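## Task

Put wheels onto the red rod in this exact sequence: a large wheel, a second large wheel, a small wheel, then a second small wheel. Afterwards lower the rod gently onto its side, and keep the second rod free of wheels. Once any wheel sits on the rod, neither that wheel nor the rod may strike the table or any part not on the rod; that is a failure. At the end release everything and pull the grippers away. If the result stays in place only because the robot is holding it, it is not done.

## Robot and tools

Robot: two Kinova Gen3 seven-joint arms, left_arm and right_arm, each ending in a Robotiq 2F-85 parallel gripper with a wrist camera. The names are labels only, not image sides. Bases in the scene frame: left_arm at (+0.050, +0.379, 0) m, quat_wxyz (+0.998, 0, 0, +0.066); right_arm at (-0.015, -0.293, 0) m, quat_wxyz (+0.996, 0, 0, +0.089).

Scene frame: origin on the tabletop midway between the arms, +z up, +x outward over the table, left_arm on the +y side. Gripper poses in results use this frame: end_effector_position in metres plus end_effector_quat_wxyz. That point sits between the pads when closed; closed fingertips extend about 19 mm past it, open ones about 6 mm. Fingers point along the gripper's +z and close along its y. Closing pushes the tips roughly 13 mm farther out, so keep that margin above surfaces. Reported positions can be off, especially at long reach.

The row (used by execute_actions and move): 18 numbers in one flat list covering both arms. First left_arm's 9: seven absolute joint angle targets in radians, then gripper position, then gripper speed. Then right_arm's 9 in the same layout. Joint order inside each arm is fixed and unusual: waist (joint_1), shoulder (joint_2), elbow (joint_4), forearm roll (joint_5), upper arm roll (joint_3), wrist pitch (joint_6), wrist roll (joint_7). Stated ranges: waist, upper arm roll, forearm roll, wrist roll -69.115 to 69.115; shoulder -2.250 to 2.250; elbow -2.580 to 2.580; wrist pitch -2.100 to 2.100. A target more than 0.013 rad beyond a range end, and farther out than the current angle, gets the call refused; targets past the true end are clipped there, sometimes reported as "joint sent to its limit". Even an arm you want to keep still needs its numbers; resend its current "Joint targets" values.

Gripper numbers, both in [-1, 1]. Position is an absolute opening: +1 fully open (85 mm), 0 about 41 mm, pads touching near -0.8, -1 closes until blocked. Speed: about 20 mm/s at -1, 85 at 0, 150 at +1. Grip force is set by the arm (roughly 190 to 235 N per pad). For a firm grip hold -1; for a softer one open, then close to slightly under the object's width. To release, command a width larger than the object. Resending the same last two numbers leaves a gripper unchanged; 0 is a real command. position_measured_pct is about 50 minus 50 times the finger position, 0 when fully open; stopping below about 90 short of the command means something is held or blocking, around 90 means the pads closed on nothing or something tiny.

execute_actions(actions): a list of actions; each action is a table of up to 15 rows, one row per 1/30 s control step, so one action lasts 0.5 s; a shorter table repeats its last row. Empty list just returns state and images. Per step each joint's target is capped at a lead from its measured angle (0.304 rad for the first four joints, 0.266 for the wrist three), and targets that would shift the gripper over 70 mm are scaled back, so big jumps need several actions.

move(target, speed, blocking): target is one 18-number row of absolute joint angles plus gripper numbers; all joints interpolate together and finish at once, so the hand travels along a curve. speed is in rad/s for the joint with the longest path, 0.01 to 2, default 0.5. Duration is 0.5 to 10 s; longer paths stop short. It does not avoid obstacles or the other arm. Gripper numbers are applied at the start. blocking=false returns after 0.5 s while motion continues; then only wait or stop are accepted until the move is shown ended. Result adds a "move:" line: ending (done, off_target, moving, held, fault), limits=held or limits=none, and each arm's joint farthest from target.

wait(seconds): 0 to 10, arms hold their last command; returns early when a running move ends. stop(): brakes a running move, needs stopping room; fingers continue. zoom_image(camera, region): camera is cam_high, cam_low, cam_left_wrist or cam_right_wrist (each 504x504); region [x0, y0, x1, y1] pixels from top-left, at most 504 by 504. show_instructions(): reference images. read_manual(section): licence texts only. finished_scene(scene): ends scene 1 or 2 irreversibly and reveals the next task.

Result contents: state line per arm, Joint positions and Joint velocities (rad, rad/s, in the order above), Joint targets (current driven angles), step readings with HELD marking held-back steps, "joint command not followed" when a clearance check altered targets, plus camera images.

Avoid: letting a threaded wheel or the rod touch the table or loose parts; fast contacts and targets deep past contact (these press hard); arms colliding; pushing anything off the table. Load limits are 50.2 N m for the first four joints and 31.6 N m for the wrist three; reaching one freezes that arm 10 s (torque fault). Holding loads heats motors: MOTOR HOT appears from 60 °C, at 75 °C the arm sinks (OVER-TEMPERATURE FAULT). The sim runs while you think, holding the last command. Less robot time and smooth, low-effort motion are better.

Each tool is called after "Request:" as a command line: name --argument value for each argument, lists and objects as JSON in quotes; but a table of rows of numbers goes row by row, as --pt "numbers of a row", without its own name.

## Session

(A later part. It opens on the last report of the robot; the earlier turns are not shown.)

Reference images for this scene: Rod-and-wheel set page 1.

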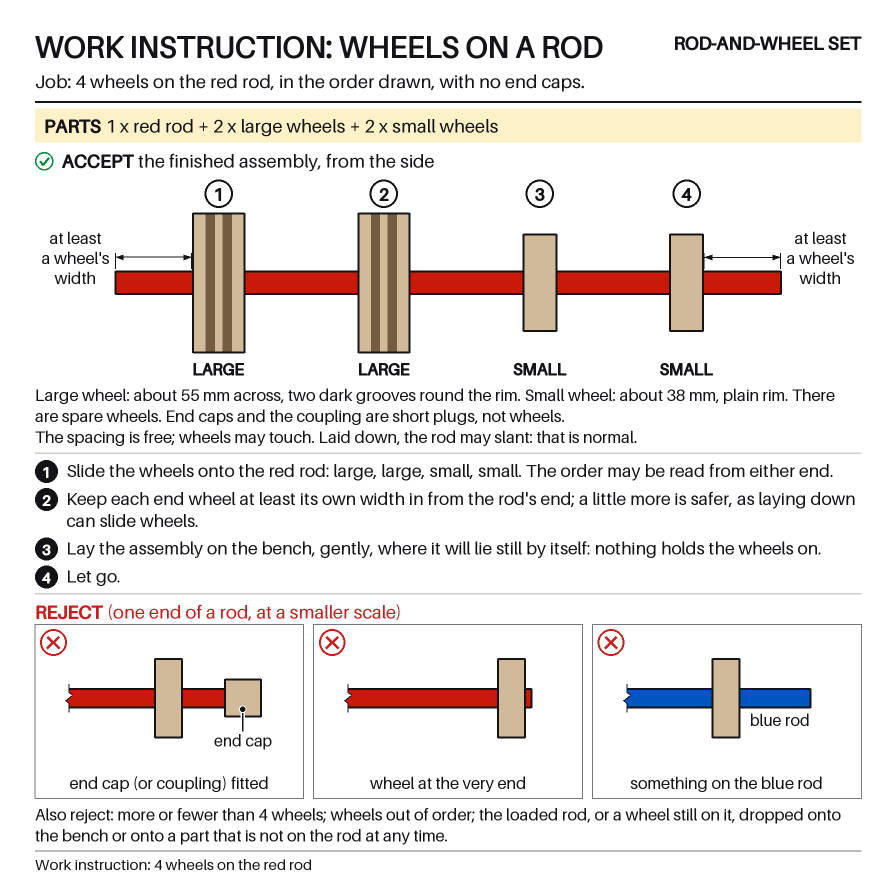

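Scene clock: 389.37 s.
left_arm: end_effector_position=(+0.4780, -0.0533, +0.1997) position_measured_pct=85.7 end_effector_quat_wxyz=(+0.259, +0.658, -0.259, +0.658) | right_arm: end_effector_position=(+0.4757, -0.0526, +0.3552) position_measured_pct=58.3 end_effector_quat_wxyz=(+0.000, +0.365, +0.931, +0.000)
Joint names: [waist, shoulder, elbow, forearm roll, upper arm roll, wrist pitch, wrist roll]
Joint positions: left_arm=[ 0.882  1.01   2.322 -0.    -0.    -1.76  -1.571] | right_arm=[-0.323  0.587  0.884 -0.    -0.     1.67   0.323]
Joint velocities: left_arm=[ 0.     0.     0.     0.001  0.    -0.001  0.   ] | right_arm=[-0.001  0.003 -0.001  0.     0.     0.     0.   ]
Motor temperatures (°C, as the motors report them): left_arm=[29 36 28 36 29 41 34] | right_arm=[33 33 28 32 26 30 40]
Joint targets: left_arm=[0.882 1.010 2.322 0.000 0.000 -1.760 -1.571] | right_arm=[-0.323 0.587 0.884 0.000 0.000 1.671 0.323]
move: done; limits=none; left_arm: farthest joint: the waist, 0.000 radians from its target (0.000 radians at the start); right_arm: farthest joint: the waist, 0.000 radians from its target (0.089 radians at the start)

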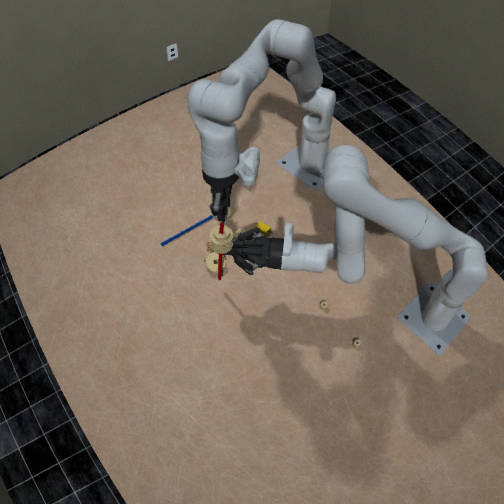

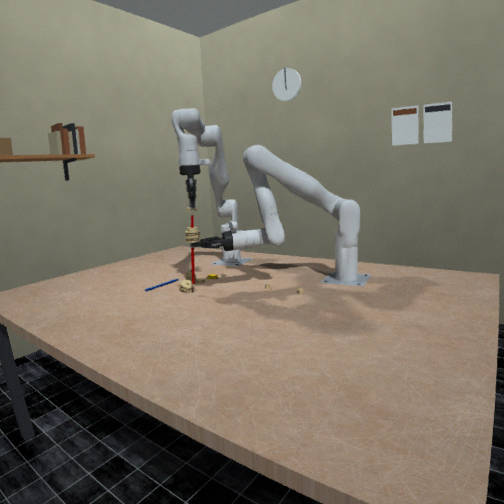

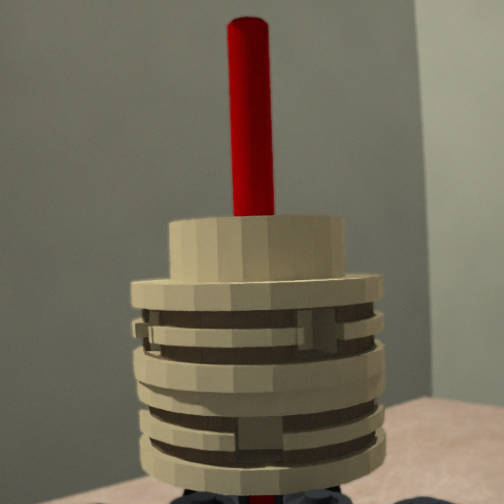

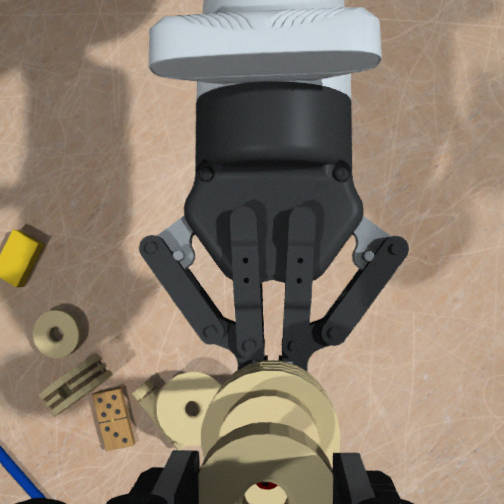

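Request:
move --target '[0.882,1.0096,2.3215,0,0,-1.7603,-1.571,-1,-0.5,-0.3227,0.5822,0.9375,0,0,1.6219,0.323,-1,-0.5]' --speed 0.04

Request:
zoom_image --camera "cam_low" --region '[170,190,220,240]'

Request:
zoom_image --camera "cam_right_wrist" --region '[190,404,340,504]'

Scene clock: 393.13 s.
left_arm: end_effector_position=(+0.4780, -0.0533, +0.1997) position_measured_pct=85.7 end_effector_quat_wxyz=(+0.259, +0.658, -0.259, +0.658) | right_arm: end_effector_position=(+0.4751, -0.0528, +0.3410) position_measured_pct=58.3 end_effector_quat_wxyz=(-0.000, +0.365, +0.931, -0.000)
Joint names: [waist, shoulder, elbow, forearm roll, upper arm roll, wrist pitch, wrist roll]
Joint positions: left_arm=[ 0.882  1.01   2.322 -0.    -0.    -1.76  -1.571] | right_arm=[-0.323  0.582  0.937  0.    -0.     1.622  0.323]
Joint velocities: left_arm=[-0.     0.001  0.     0.     0.    -0.    -0.   ] | right_arm=[ 0.    -0.001  0.001 -0.     0.    -0.     0.   ]
Motor temperatures (°C, as the motors report them): left_arm=[29 36 28 36 29 41 34] | right_arm=[33 33 28 32 26 30 40]
Joint targets: left_arm=[0.882 1.010 2.322 0.000 0.000 -1.760 -1.571] | right_arm=[-0.323 0.582 0.938 0.000 0.000 1.622 0.323]
move: done; limits=none; left_arm: farthest joint: the waist, 0.000 radians from its target (0.000 radians at the start); right_arm: farthest joint: the waist, 0.000 radians from its target (0.000 radians at the start)

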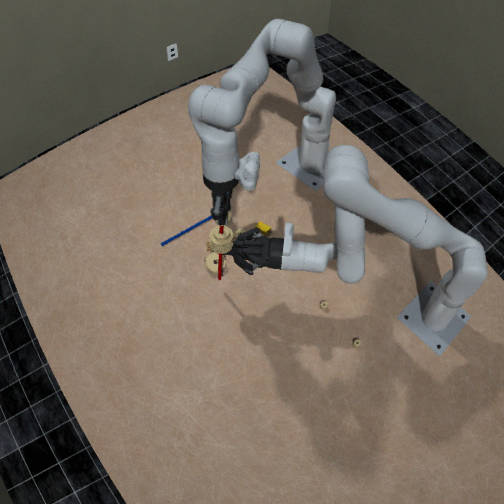

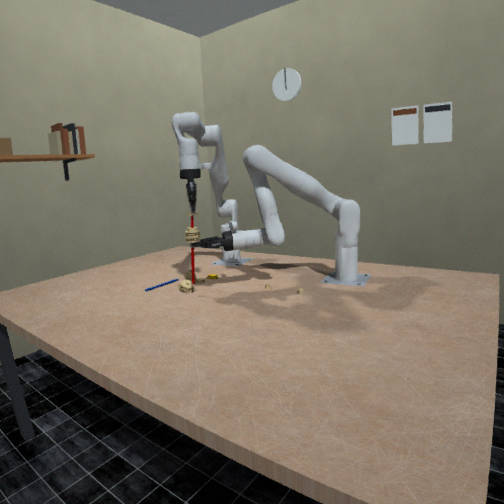

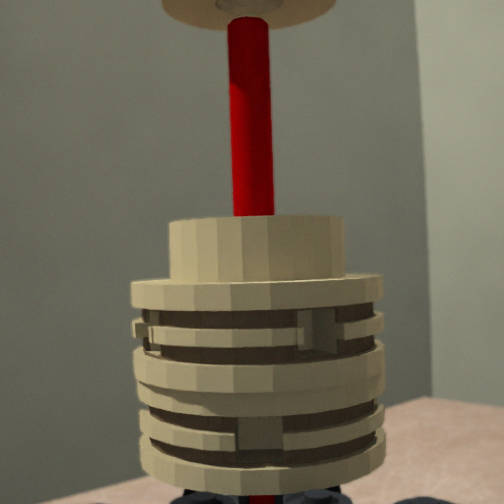

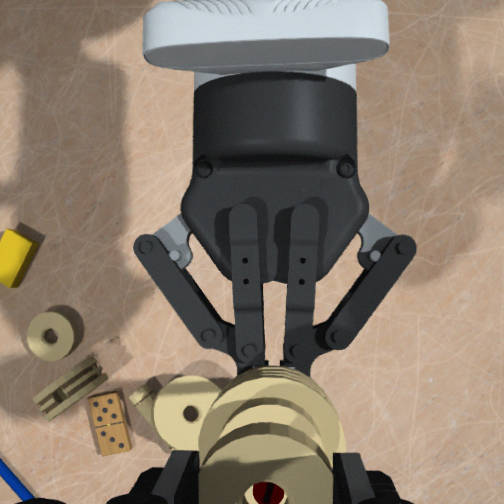

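Region (170, 190, 220, 240) of cam_low's 504x504 image, scaled by 10.080, with more detail than that image has.

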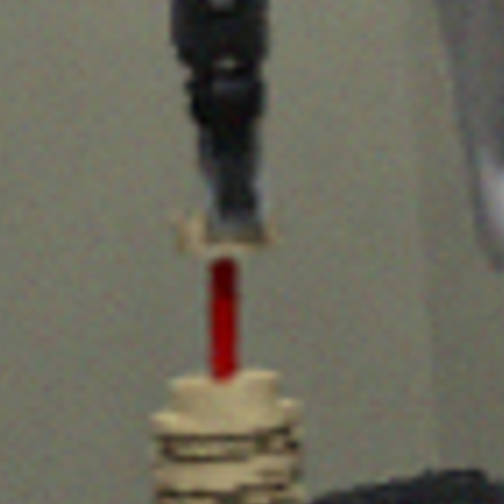

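Region (190, 404, 340, 504) of cam_right_wrist's 504x504 image, scaled by 3.360.

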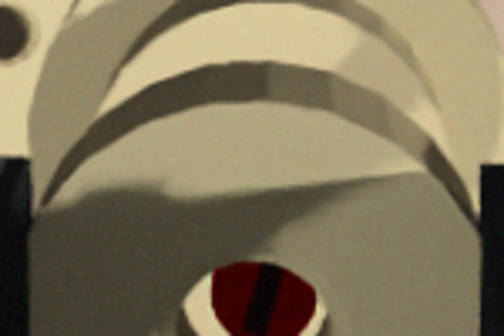

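Request:
move --target '[0.882,1.0096,2.3215,0,0,-1.7603,-1.571,-1,-0.5,-0.3227,0.5811,0.9905,0,0,1.5700,0.323,-1,-0.5]' --speed 0.015

Request:
zoom_image --camera "cam_low" --region '[170,190,220,240]'

Scene clock: 399.13 s.
left_arm: end_effector_position=(+0.4777, -0.0534, +0.1994) position_measured_pct=85.7 end_effector_quat_wxyz=(+0.259, +0.658, -0.259, +0.657) | right_arm: end_effector_position=(+0.4757, -0.0534, +0.3252) position_measured_pct=58.3 end_effector_quat_wxyz=(+0.001, +0.365, +0.931, +0.000)
Joint names: [waist, shoulder, elbow, forearm roll, upper arm roll, wrist pitch, wrist roll]
Joint positions: left_arm=[ 0.882  1.01   2.322 -0.     0.    -1.76  -1.571] | right_arm=[-0.322  0.581  0.99   0.001  0.001  1.57   0.323]
Joint velocities: left_arm=[-0.    -0.     0.001 -0.001 -0.    -0.     0.   ] | right_arm=[-0. -0.  0. -0. -0. -0.  0.]
Motor temperatures (°C, as the motors report them): left_arm=[29 36 28 36 29 41 34] | right_arm=[33 33 28 32 26 30 40]
Joint targets: left_arm=[0.882 1.010 2.322 0.000 0.000 -1.760 -1.571] | right_arm=[-0.323 0.581 0.991 0.000 0.000 1.570 0.323]
move: done; limits=none; left_arm: farthest joint: the shoulder, 0.001 radians from its target (0.000 radians at the start); right_arm: farthest joint: the waist, 0.001 radians from its target (0.000 radians at the start)

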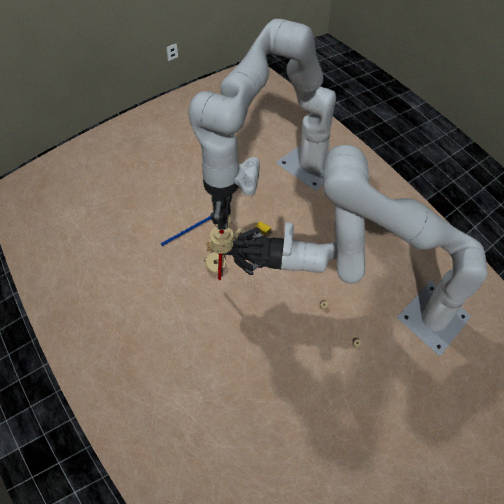

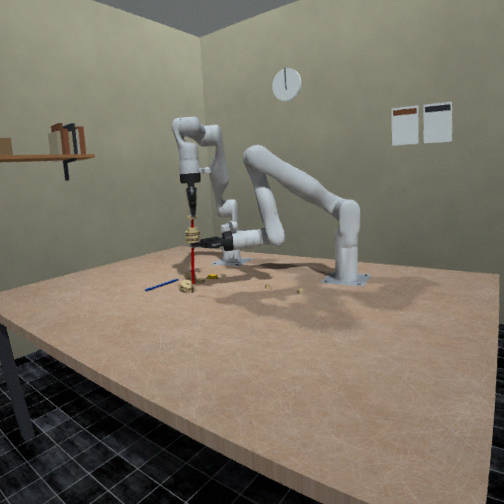

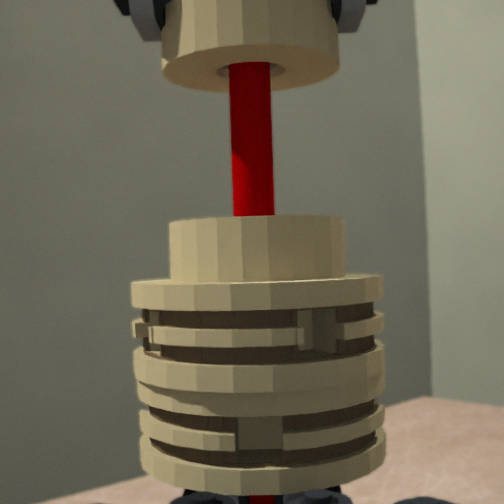

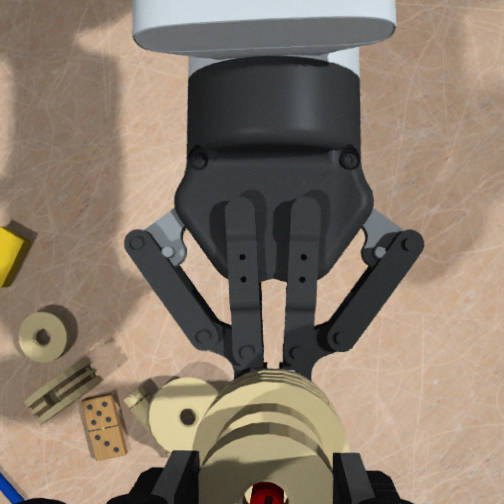

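Region (170, 190, 220, 240) of cam_low's 504x504 image, scaled by 10.080, with more detail than that image has.

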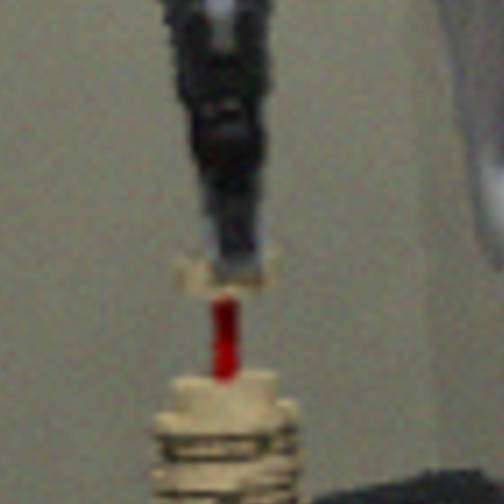

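Request:
move --target '[0.882,1.0096,2.3215,0,0,-1.7603,-1.571,-1,-0.5,-0.3220,0.5846,1.068,0,0,1.489,0.323,-1,-0.5]' --speed 0.04

Scene clock: 404.77 s.
left_arm: end_effector_position=(+0.4774, -0.0534, +0.1989) position_measured_pct=85.7 end_effector_quat_wxyz=(+0.259, +0.659, -0.259, +0.657) | right_arm: end_effector_position=(+0.4767, -0.0543, +0.2993) position_measured_pct=58.3 end_effector_quat_wxyz=(+0.001, +0.366, +0.931, +0.000)
Joint names: [waist, shoulder, elbow, forearm roll, upper arm roll, wrist pitch, wrist roll]
Joint positions: left_arm=[ 0.882  1.011  2.323 -0.     0.    -1.76  -1.571] | right_arm=[-0.321  0.584  1.067  0.001  0.001  1.488  0.323]
Joint velocities: left_arm=[-0.     0.001 -0.     0.001  0.    -0.     0.   ] | right_arm=[ 0. -0.  0. -0. -0. -0.  0.]
Motor temperatures (°C, as the motors report them): left_arm=[29 36 28 36 29 41 34] | right_arm=[33 34 28 32 26 30 40]
Joint targets: left_arm=[0.882 1.010 2.322 0.000 0.000 -1.760 -1.571] | right_arm=[-0.322 0.585 1.068 0.000 0.000 1.489 0.323]
move: done; limits=none; left_arm: farthest joint: the shoulder, 0.001 radians from its target (0.001 radians at the start); right_arm: farthest joint: the waist, 0.001 radians from its target (0.000 radians at the start)

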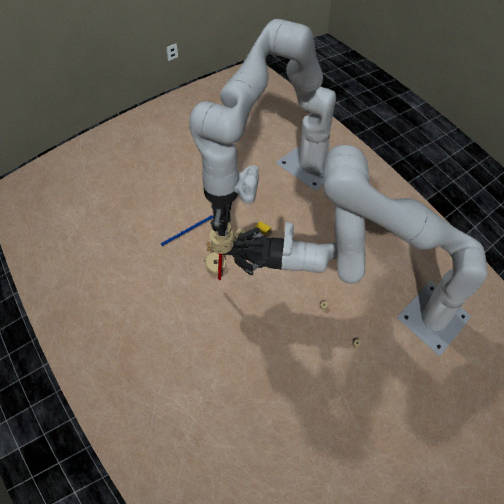

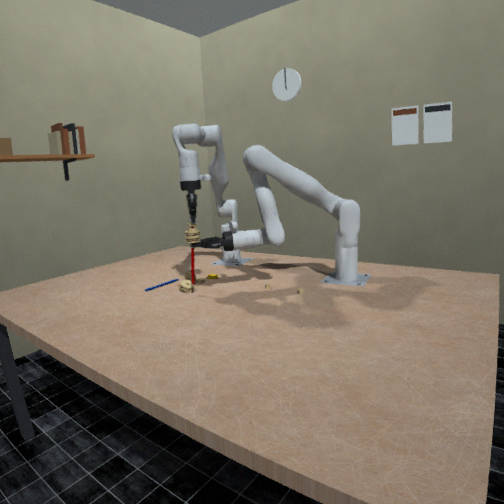

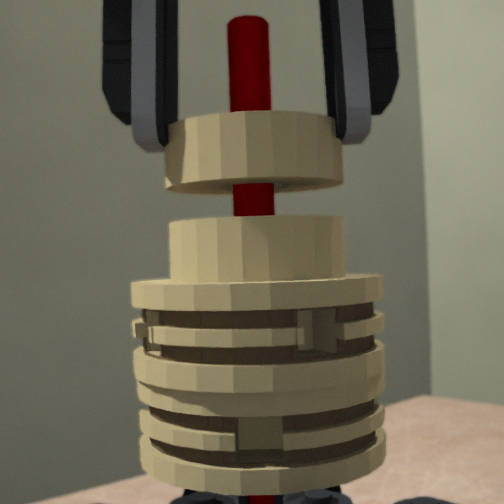

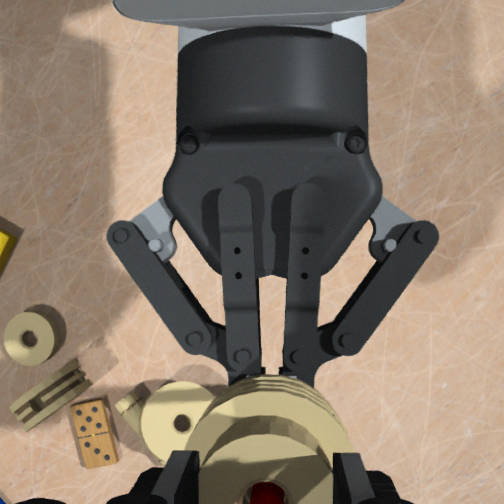

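Request:
move --target '[0.882,1.0096,2.3215,0,0,-1.7603,-1.571,-1,-0.5,-0.3210,0.5862,1.083,0,0,1.4724,0.323,-1,-0.5]' --speed 0.03

Request:
move --target '[0.882,1.0096,2.3215,0,0,-1.7603,-1.571,-1,-0.5,-0.3210,0.5862,1.083,0,0,1.4724,0.323,0.3,-0.8]' --speed 0.03

Scene clock: 409.07 s.
left_arm: end_effector_position=(+0.4773, -0.0534, +0.1989) position_measured_pct=85.7 end_effector_quat_wxyz=(+0.259, +0.659, -0.260, +0.657) | right_arm: end_effector_position=(+0.4770, -0.0547, +0.2937) position_measured_pct=58.3 end_effector_quat_wxyz=(+0.001, +0.366, +0.930, +0.000)
Joint names: [waist, shoulder, elbow, forearm roll, upper arm roll, wrist pitch, wrist roll]
Joint positions: left_arm=[ 0.883  1.011  2.323 -0.     0.    -1.76  -1.571] | right_arm=[-0.32   0.586  1.082  0.001  0.001  1.472  0.323]
Joint velocities: left_arm=[ 0.001  0.    -0.    -0.     0.     0.    -0.   ] | right_arm=[ 0.    -0.    -0.    -0.    -0.    -0.001  0.   ]
Motor temperatures (°C, as the motors report them): left_arm=[29 36 28 36 29 41 34] | right_arm=[33 34 28 32 26 30 40]
Joint targets: left_arm=[0.882 1.010 2.322 0.000 0.000 -1.760 -1.571] | right_arm=[-0.321 0.586 1.083 0.000 0.000 1.472 0.323]
move: done; limits=none; left_arm: farthest joint: the waist, 0.001 radians from its target (0.001 radians at the start); right_arm: farthest joint: the waist, 0.001 radians from its target (0.000 radians at the start)

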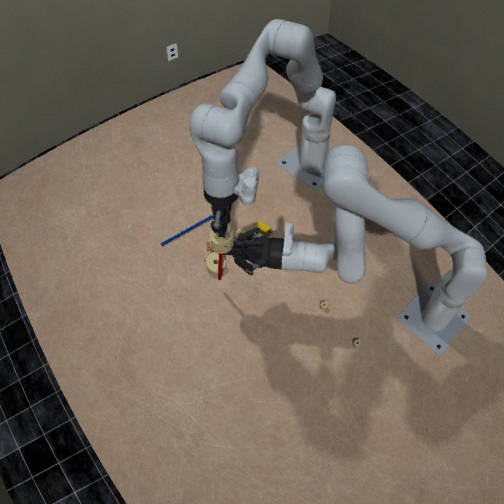

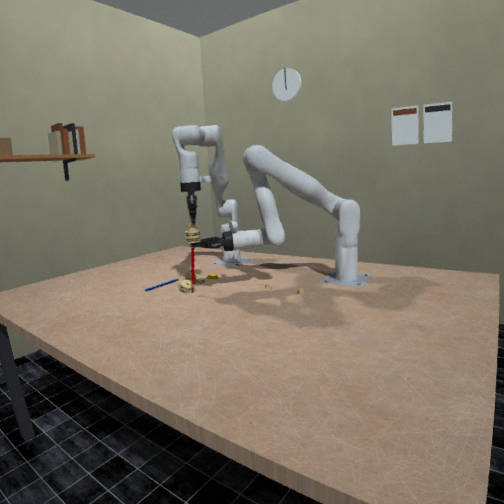

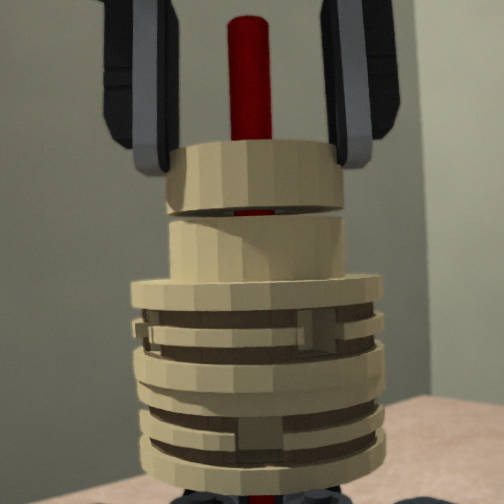

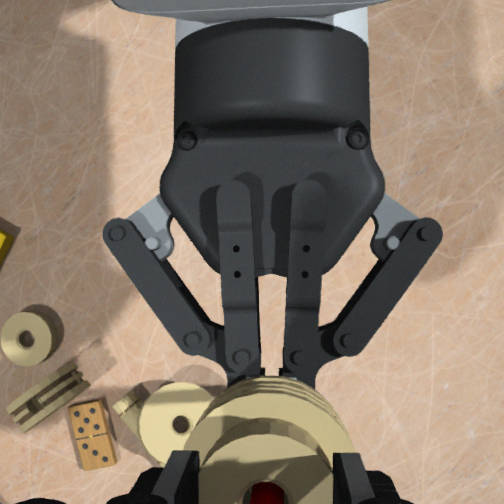

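Scene clock: 410.07 s.
left_arm: end_effector_position=(+0.4780, -0.0533, +0.1996) position_measured_pct=85.7 end_effector_quat_wxyz=(+0.259, +0.658, -0.259, +0.658) | right_arm: end_effector_position=(+0.4758, -0.0535, +0.2931) position_measured_pct=34.9 end_effector_quat_wxyz=(-0.000, +0.365, +0.931, -0.000)
Joint names: [waist, shoulder, elbow, forearm roll, upper arm roll, wrist pitch, wrist roll]
Joint positions: left_arm=[ 0.882  1.01   2.322 -0.    -0.    -1.76  -1.571] | right_arm=[-0.321  0.586  1.083  0.     0.     1.472  0.323]
Joint velocities: left_arm=[ 0.001  0.001  0.    -0.    -0.    -0.001  0.001] | right_arm=[-0.     0.    -0.001 -0.    -0.    -0.    -0.   ]
Motor temperatures (°C, as the motors report them): left_arm=[29 36 28 36 29 41 34] | right_arm=[33 34 28 32 26 30 40]
Joint targets: left_arm=[0.882 1.010 2.322 0.000 0.000 -1.760 -1.571] | right_arm=[-0.321 0.586 1.083 0.000 0.000 1.472 0.323]
move: done; limits=none; left_arm: farthest joint: the waist, 0.000 radians from its target (0.001 radians at the start); right_arm: farthest joint: the waist, 0.000 radians from its target (0.001 radians at the start)

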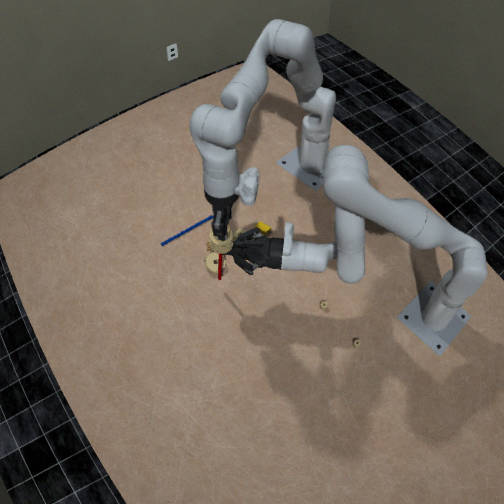

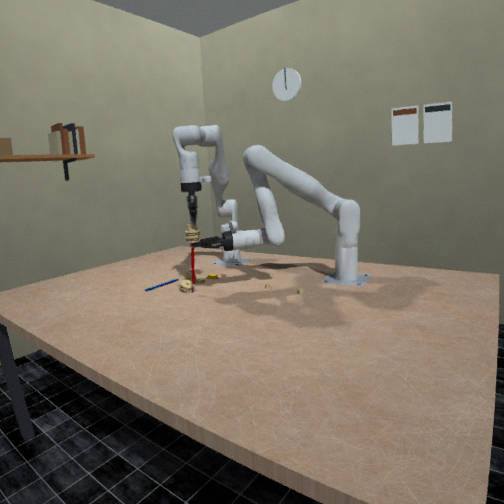

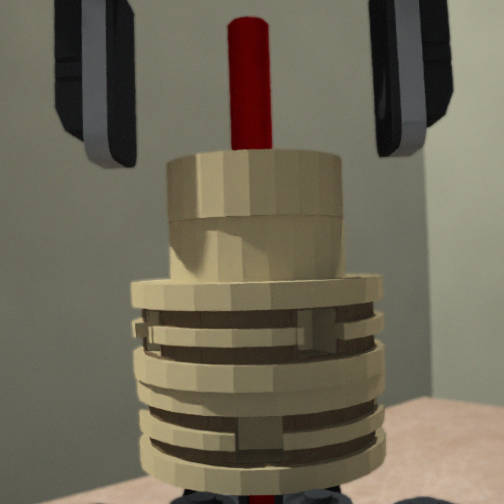

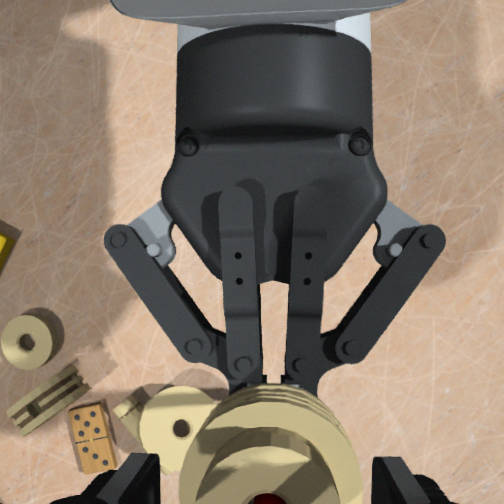

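Request:
move --target '[0.882,1.0096,2.3215,0,0,-1.7603,-1.571,-1,-0.5,-0.3195,0.5874,0.8837,0,0,1.6705,0.323,0.3,-0.8]' --speed 0.2

Request:
move --target '[0.882,1.0096,2.3215,0,0,-1.7603,-1.571,-1,-0.5,-0.9,0.0,1.5,0,0,1.5,0.3,0.3,-0.8]' --speed 0.7

Scene clock: 413.47 s.
left_arm: end_effector_position=(+0.4780, -0.0533, +0.1996) position_measured_pct=85.7 end_effector_quat_wxyz=(+0.259, +0.658, -0.259, +0.658) | right_arm: end_effector_position=(+0.4765, -0.0541, +0.3551) position_measured_pct=34.9 end_effector_quat_wxyz=(+0.000, +0.366, +0.931, +0.000)
Joint names: [waist, shoulder, elbow, forearm roll, upper arm roll, wrist pitch, wrist roll]
Joint positions: left_arm=[ 0.882  1.01   2.322 -0.    -0.    -1.76  -1.571] | right_arm=[-0.32   0.587  0.884 -0.    -0.     1.67   0.323]
Joint velocities: left_arm=[ 0.    -0.001 -0.     0.001 -0.     0.001 -0.   ] | right_arm=[ 0.     0.002  0.001  0.001 -0.     0.    -0.   ]
Motor temperatures (°C, as the motors report them): left_arm=[29 36 28 36 29 41 34] | right_arm=[33 34 28 32 26 30 40]
Joint targets: left_arm=[0.882 1.010 2.322 0.000 0.000 -1.760 -1.571] | right_arm=[-0.320 0.587 0.884 0.000 0.000 1.671 0.323]
move: done; limits=none; left_arm: farthest joint: the waist, 0.000 radians from its target (0.000 radians at the start); right_arm: farthest joint: the waist, 0.000 radians from its target (0.001 radians at the start)

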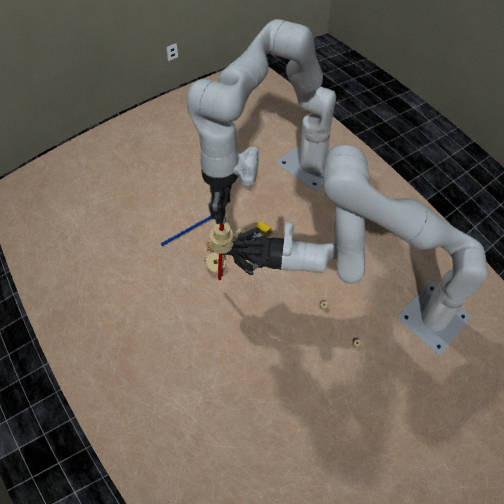

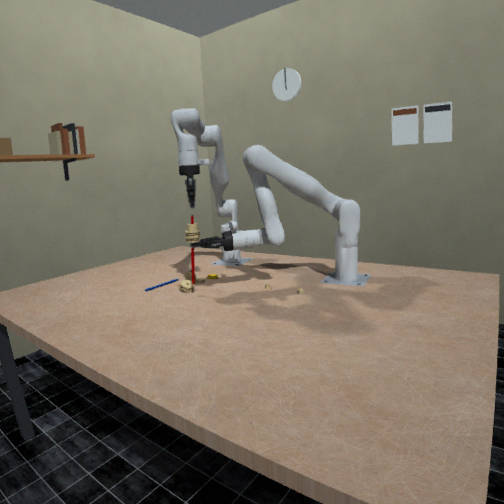

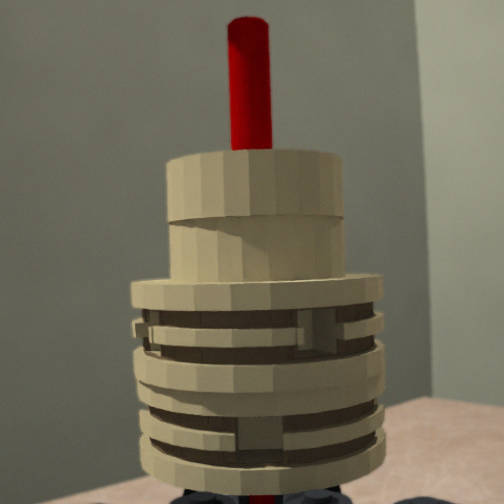

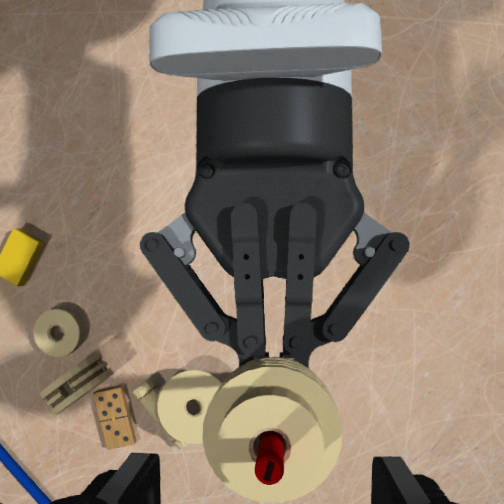

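Scene clock: 414.70 s.
left_arm: end_effector_position=(+0.4780, -0.0533, +0.1996) position_measured_pct=85.7 end_effector_quat_wxyz=(+0.259, +0.658, -0.259, +0.658) | right_arm: end_effector_position=(+0.3947, -0.0071, +0.3864) position_measured_pct=34.9 end_effector_quat_wxyz=(+0.012, +0.293, +0.956, +0.017)
Joint names: [waist, shoulder, elbow, forearm roll, upper arm roll, wrist pitch, wrist roll]
Joint positions: left_arm=[ 0.882  1.01   2.322 -0.    -0.    -1.76  -1.571] | right_arm=[-0.481  0.425  1.053 -0.    -0.     1.624  0.317]
Joint velocities: left_arm=[ 0.    -0.     0.    -0.002 -0.     0.    -0.001] | right_arm=[-0.  0. -0.  0.  0. -0. -0.]
Motor temperatures (°C, as the motors report them): left_arm=[29 36 28 36 29 41 34] | right_arm=[33 34 28 32 26 30 40]
Joint targets: left_arm=[0.882 1.010 2.322 0.000 0.000 -1.760 -1.571] | right_arm=[-0.481 0.425 1.053 -0.000 -0.000 1.624 0.317]
move: held (right_arm); limits=held; held on 24 of 37 steps (right_arm), including the last (right_arm); left_arm: farthest joint: the waist, 0.000 radians from its target (0.000 radians at the start); right_arm: farthest joint: the elbow, 0.447 radians from its target (0.616 radians at the start)
joint command not followed: on one or more control steps a check withheld the commanded joint targets of the right arm, and it was not sent them on those steps. On the call's last step the targets were still withheld.
cause: the commanded joint targets would bring a part of the robot too close to another arm (a part of this arm just beyond the wrist roll and a part of the other arm just beyond the elbow); next, command targets that bring no part of the robot closer to that arm.

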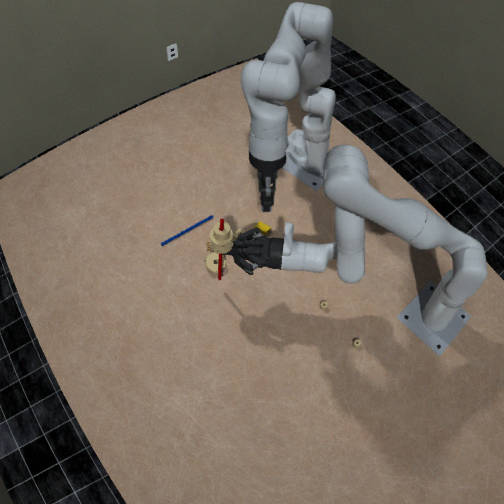

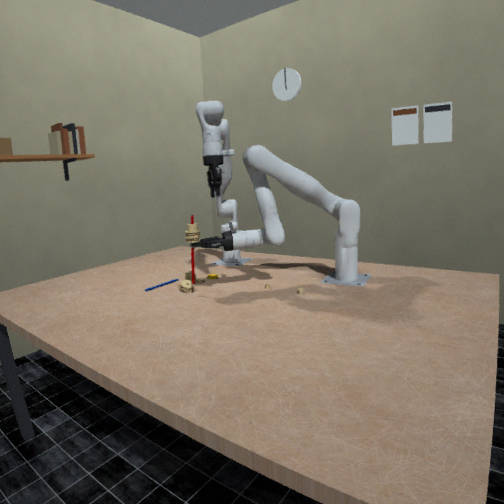

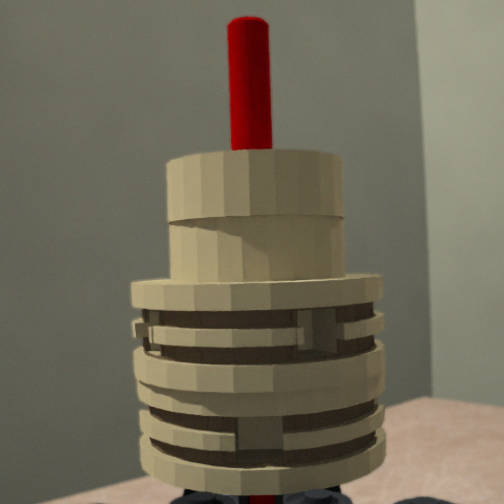

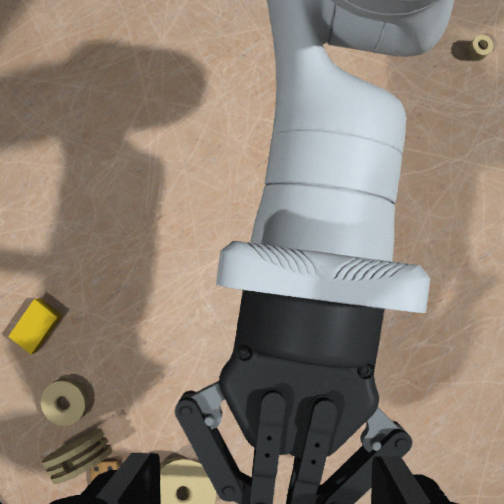

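Request:
move --target '[0.882,1.0096,2.3215,0,0,-1.7603,-1.571,-1,-0.5,0.6,0.0,1.5,0,0,1.5,0.3,0.3,-0.8]' --speed 0.7

Scene clock: 418.77 s.
left_arm: end_effector_position=(+0.4780, -0.0533, +0.1996) position_measured_pct=85.7 end_effector_quat_wxyz=(+0.259, +0.658, -0.259, +0.658) | right_arm: end_effector_position=(+0.3011, -0.4619, +0.4196) position_measured_pct=34.9 end_effector_quat_wxyz=(+0.064, +0.747, +0.661, +0.029)
Joint names: [waist, shoulder, elbow, forearm roll, upper arm roll, wrist pitch, wrist roll]
Joint positions: left_arm=[ 0.882  1.01   2.322 -0.    -0.    -1.76  -1.571] | right_arm=[0.6 0.  1.5 0.  0.  1.5 0.3]
Joint velocities: left_arm=[ 0.  0. -0. -0. -0.  0.  0.] | right_arm=[ 0.003 -0.001  0.    -0.    -0.    -0.     0.   ]
Motor temperatures (°C, as the motors report them): left_arm=[29 36 28 36 29 41 34] | right_arm=[33 34 28 32 26 30 40]
Joint targets: left_arm=[0.882 1.010 2.322 0.000 0.000 -1.760 -1.571] | right_arm=[0.600 0.000 1.500 0.000 0.000 1.500 0.300]
move: done; limits=none; left_arm: farthest joint: the waist, 0.000 radians from its target (0.000 radians at the start); right_arm: farthest joint: the waist, 0.000 radians from its target (1.081 radians at the start)

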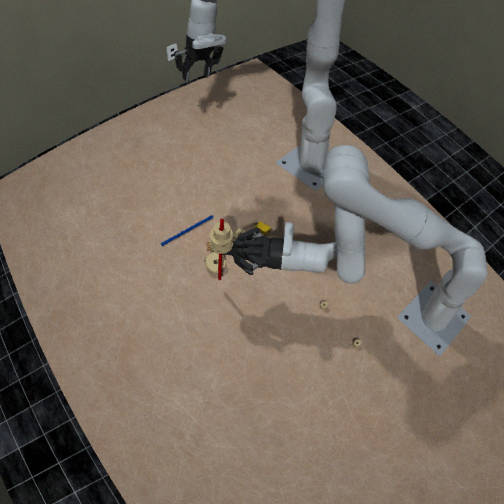

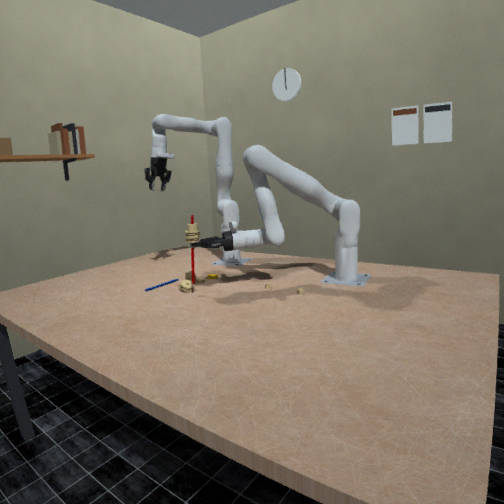

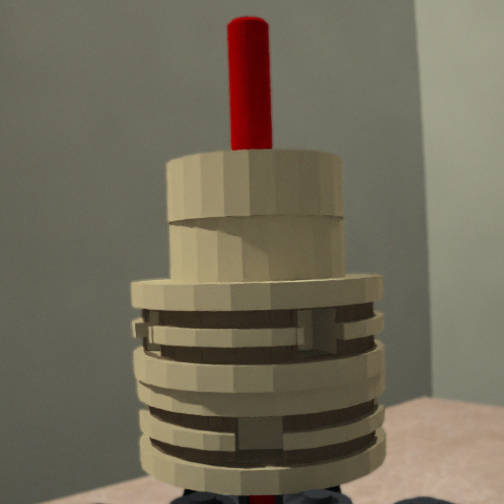

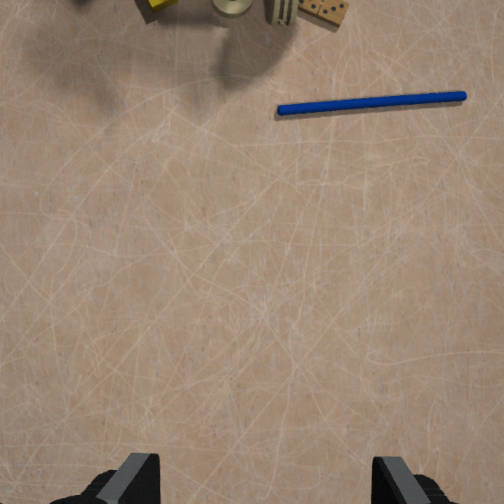

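Request:
move --target '[0.8,0.9,2.0,0,0,-1.33,-1.571,-1,-0.5,0.6,0.0,1.5,0,0,1.5,0.3,0.3,-0.8]' --speed 0.35

Request:
move --target '[0.6,0.5,1.9,0,0,-0.044,-1.571,-1,-0.5,0.6,0.0,1.5,0,0,1.5,0.3,0.3,-0.8]' --speed 0.45

Scene clock: 445.20 s.
left_arm: end_effector_position=(+0.5966, -0.0835, +0.2408) position_measured_pct=85.7 end_effector_quat_wxyz=(+0.232, +0.668, -0.232, +0.668) | right_arm: end_effector_position=(+0.3011, -0.4620, +0.4196) position_measured_pct=34.9 end_effector_quat_wxyz=(+0.064, +0.747, +0.661, +0.029)
Joint names: [waist, shoulder, elbow, forearm roll, upper arm roll, wrist pitch, wrist roll]
Joint positions: left_arm=[ 0.8    0.901  2.     0.    -0.    -1.33  -1.571] | right_arm=[ 0.6  0.   1.5 -0.   0.   1.5  0.3]
Joint velocities: left_arm=[-0.    -0.001 -0.     0.001  0.     0.001 -0.   ] | right_arm=[ 0.     0.    -0.002  0.001 -0.     0.    -0.   ]
Motor temperatures (°C, as the motors report them): left_arm=[29 36 28 36 29 41 34] | right_arm=[33 33 28 32 26 30 40]
Joint targets: left_arm=[0.800 0.900 2.000 0.000 0.000 -1.330 -1.571] | right_arm=[0.600 0.000 1.500 0.000 0.000 1.500 0.300]
move: done; limits=none; left_arm: farthest joint: the shoulder, 0.001 radians from its target (0.110 radians at the start); right_arm: farthest joint: the waist, 0.000 radians from its target (0.000 radians at the start)

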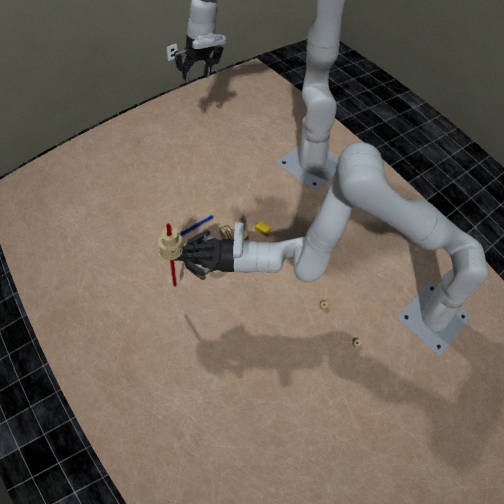

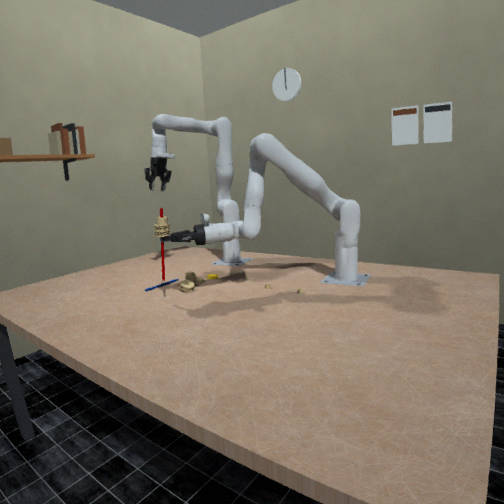

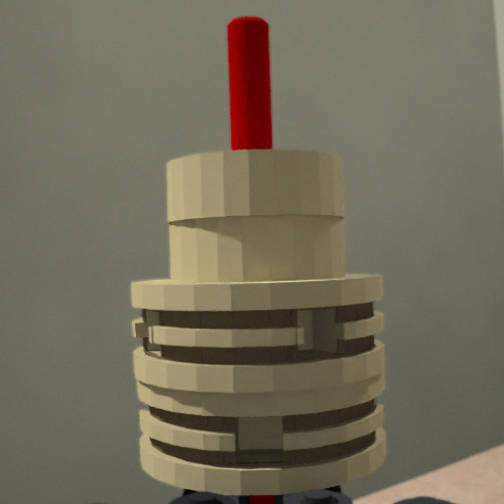

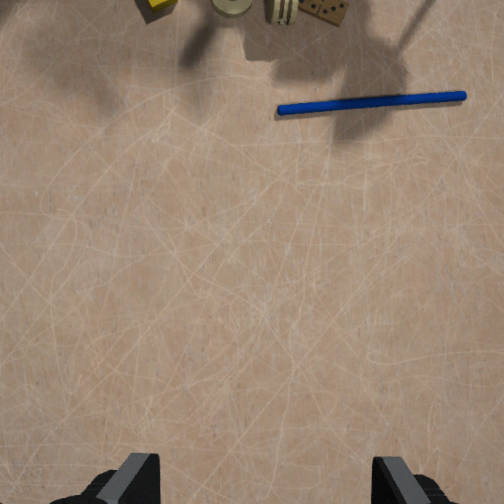

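Scene clock: 448.47 s.
left_arm: end_effector_position=(+0.6044, +0.0713, +0.2015) position_measured_pct=85.7 end_effector_quat_wxyz=(+0.088, +0.899, -0.214, +0.372) | right_arm: end_effector_position=(+0.3011, -0.4620, +0.4196) position_measured_pct=34.9 end_effector_quat_wxyz=(+0.064, +0.747, +0.661, +0.029)
Joint names: [waist, shoulder, elbow, forearm roll, upper arm roll, wrist pitch, wrist roll]
Joint positions: left_arm=[ 0.6    0.501  1.9   -0.    -0.    -0.044 -1.571] | right_arm=[ 0.6  0.   1.5 -0.   0.   1.5  0.3]
Joint velocities: left_arm=[-0.001 -0.003 -0.001  0.001  0.     0.001  0.   ] | right_arm=[ 0.    -0.    -0.001  0.     0.    -0.    -0.   ]
Motor temperatures (°C, as the motors report them): left_arm=[29 36 28 36 29 41 34] | right_arm=[33 33 28 32 26 30 40]
Joint targets: left_arm=[0.600 0.500 1.900 0.000 0.000 -0.044 -1.571] | right_arm=[0.600 0.000 1.500 0.000 0.000 1.500 0.300]
move: done; limits=none; left_arm: farthest joint: the shoulder, 0.001 radians from its target (0.401 radians at the start); right_arm: farthest joint: the waist, 0.000 radians from its target (0.000 radians at the start)

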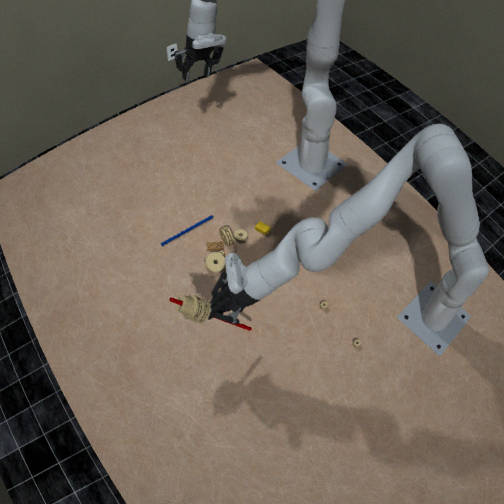

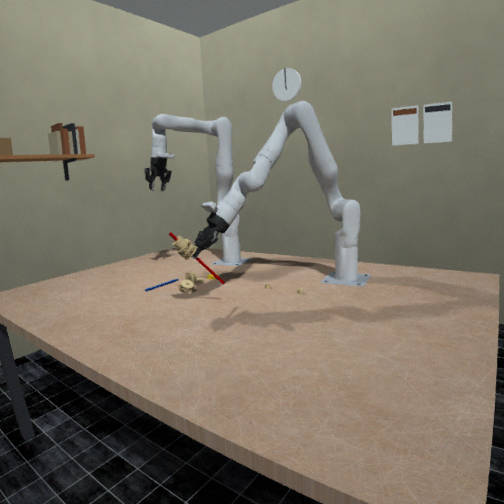

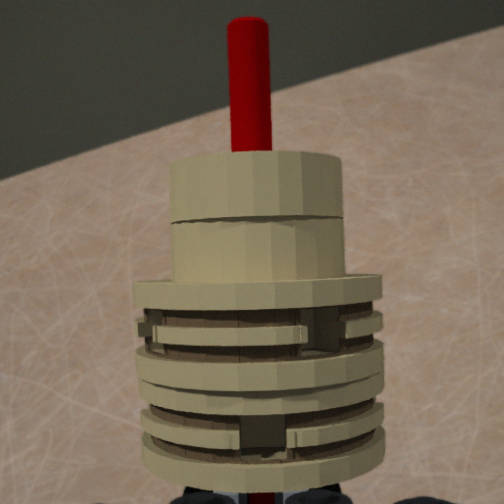

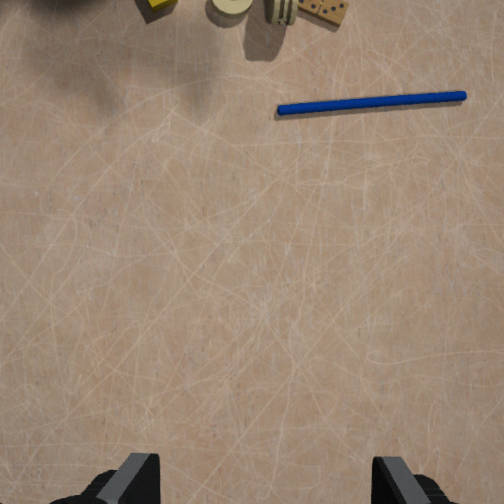

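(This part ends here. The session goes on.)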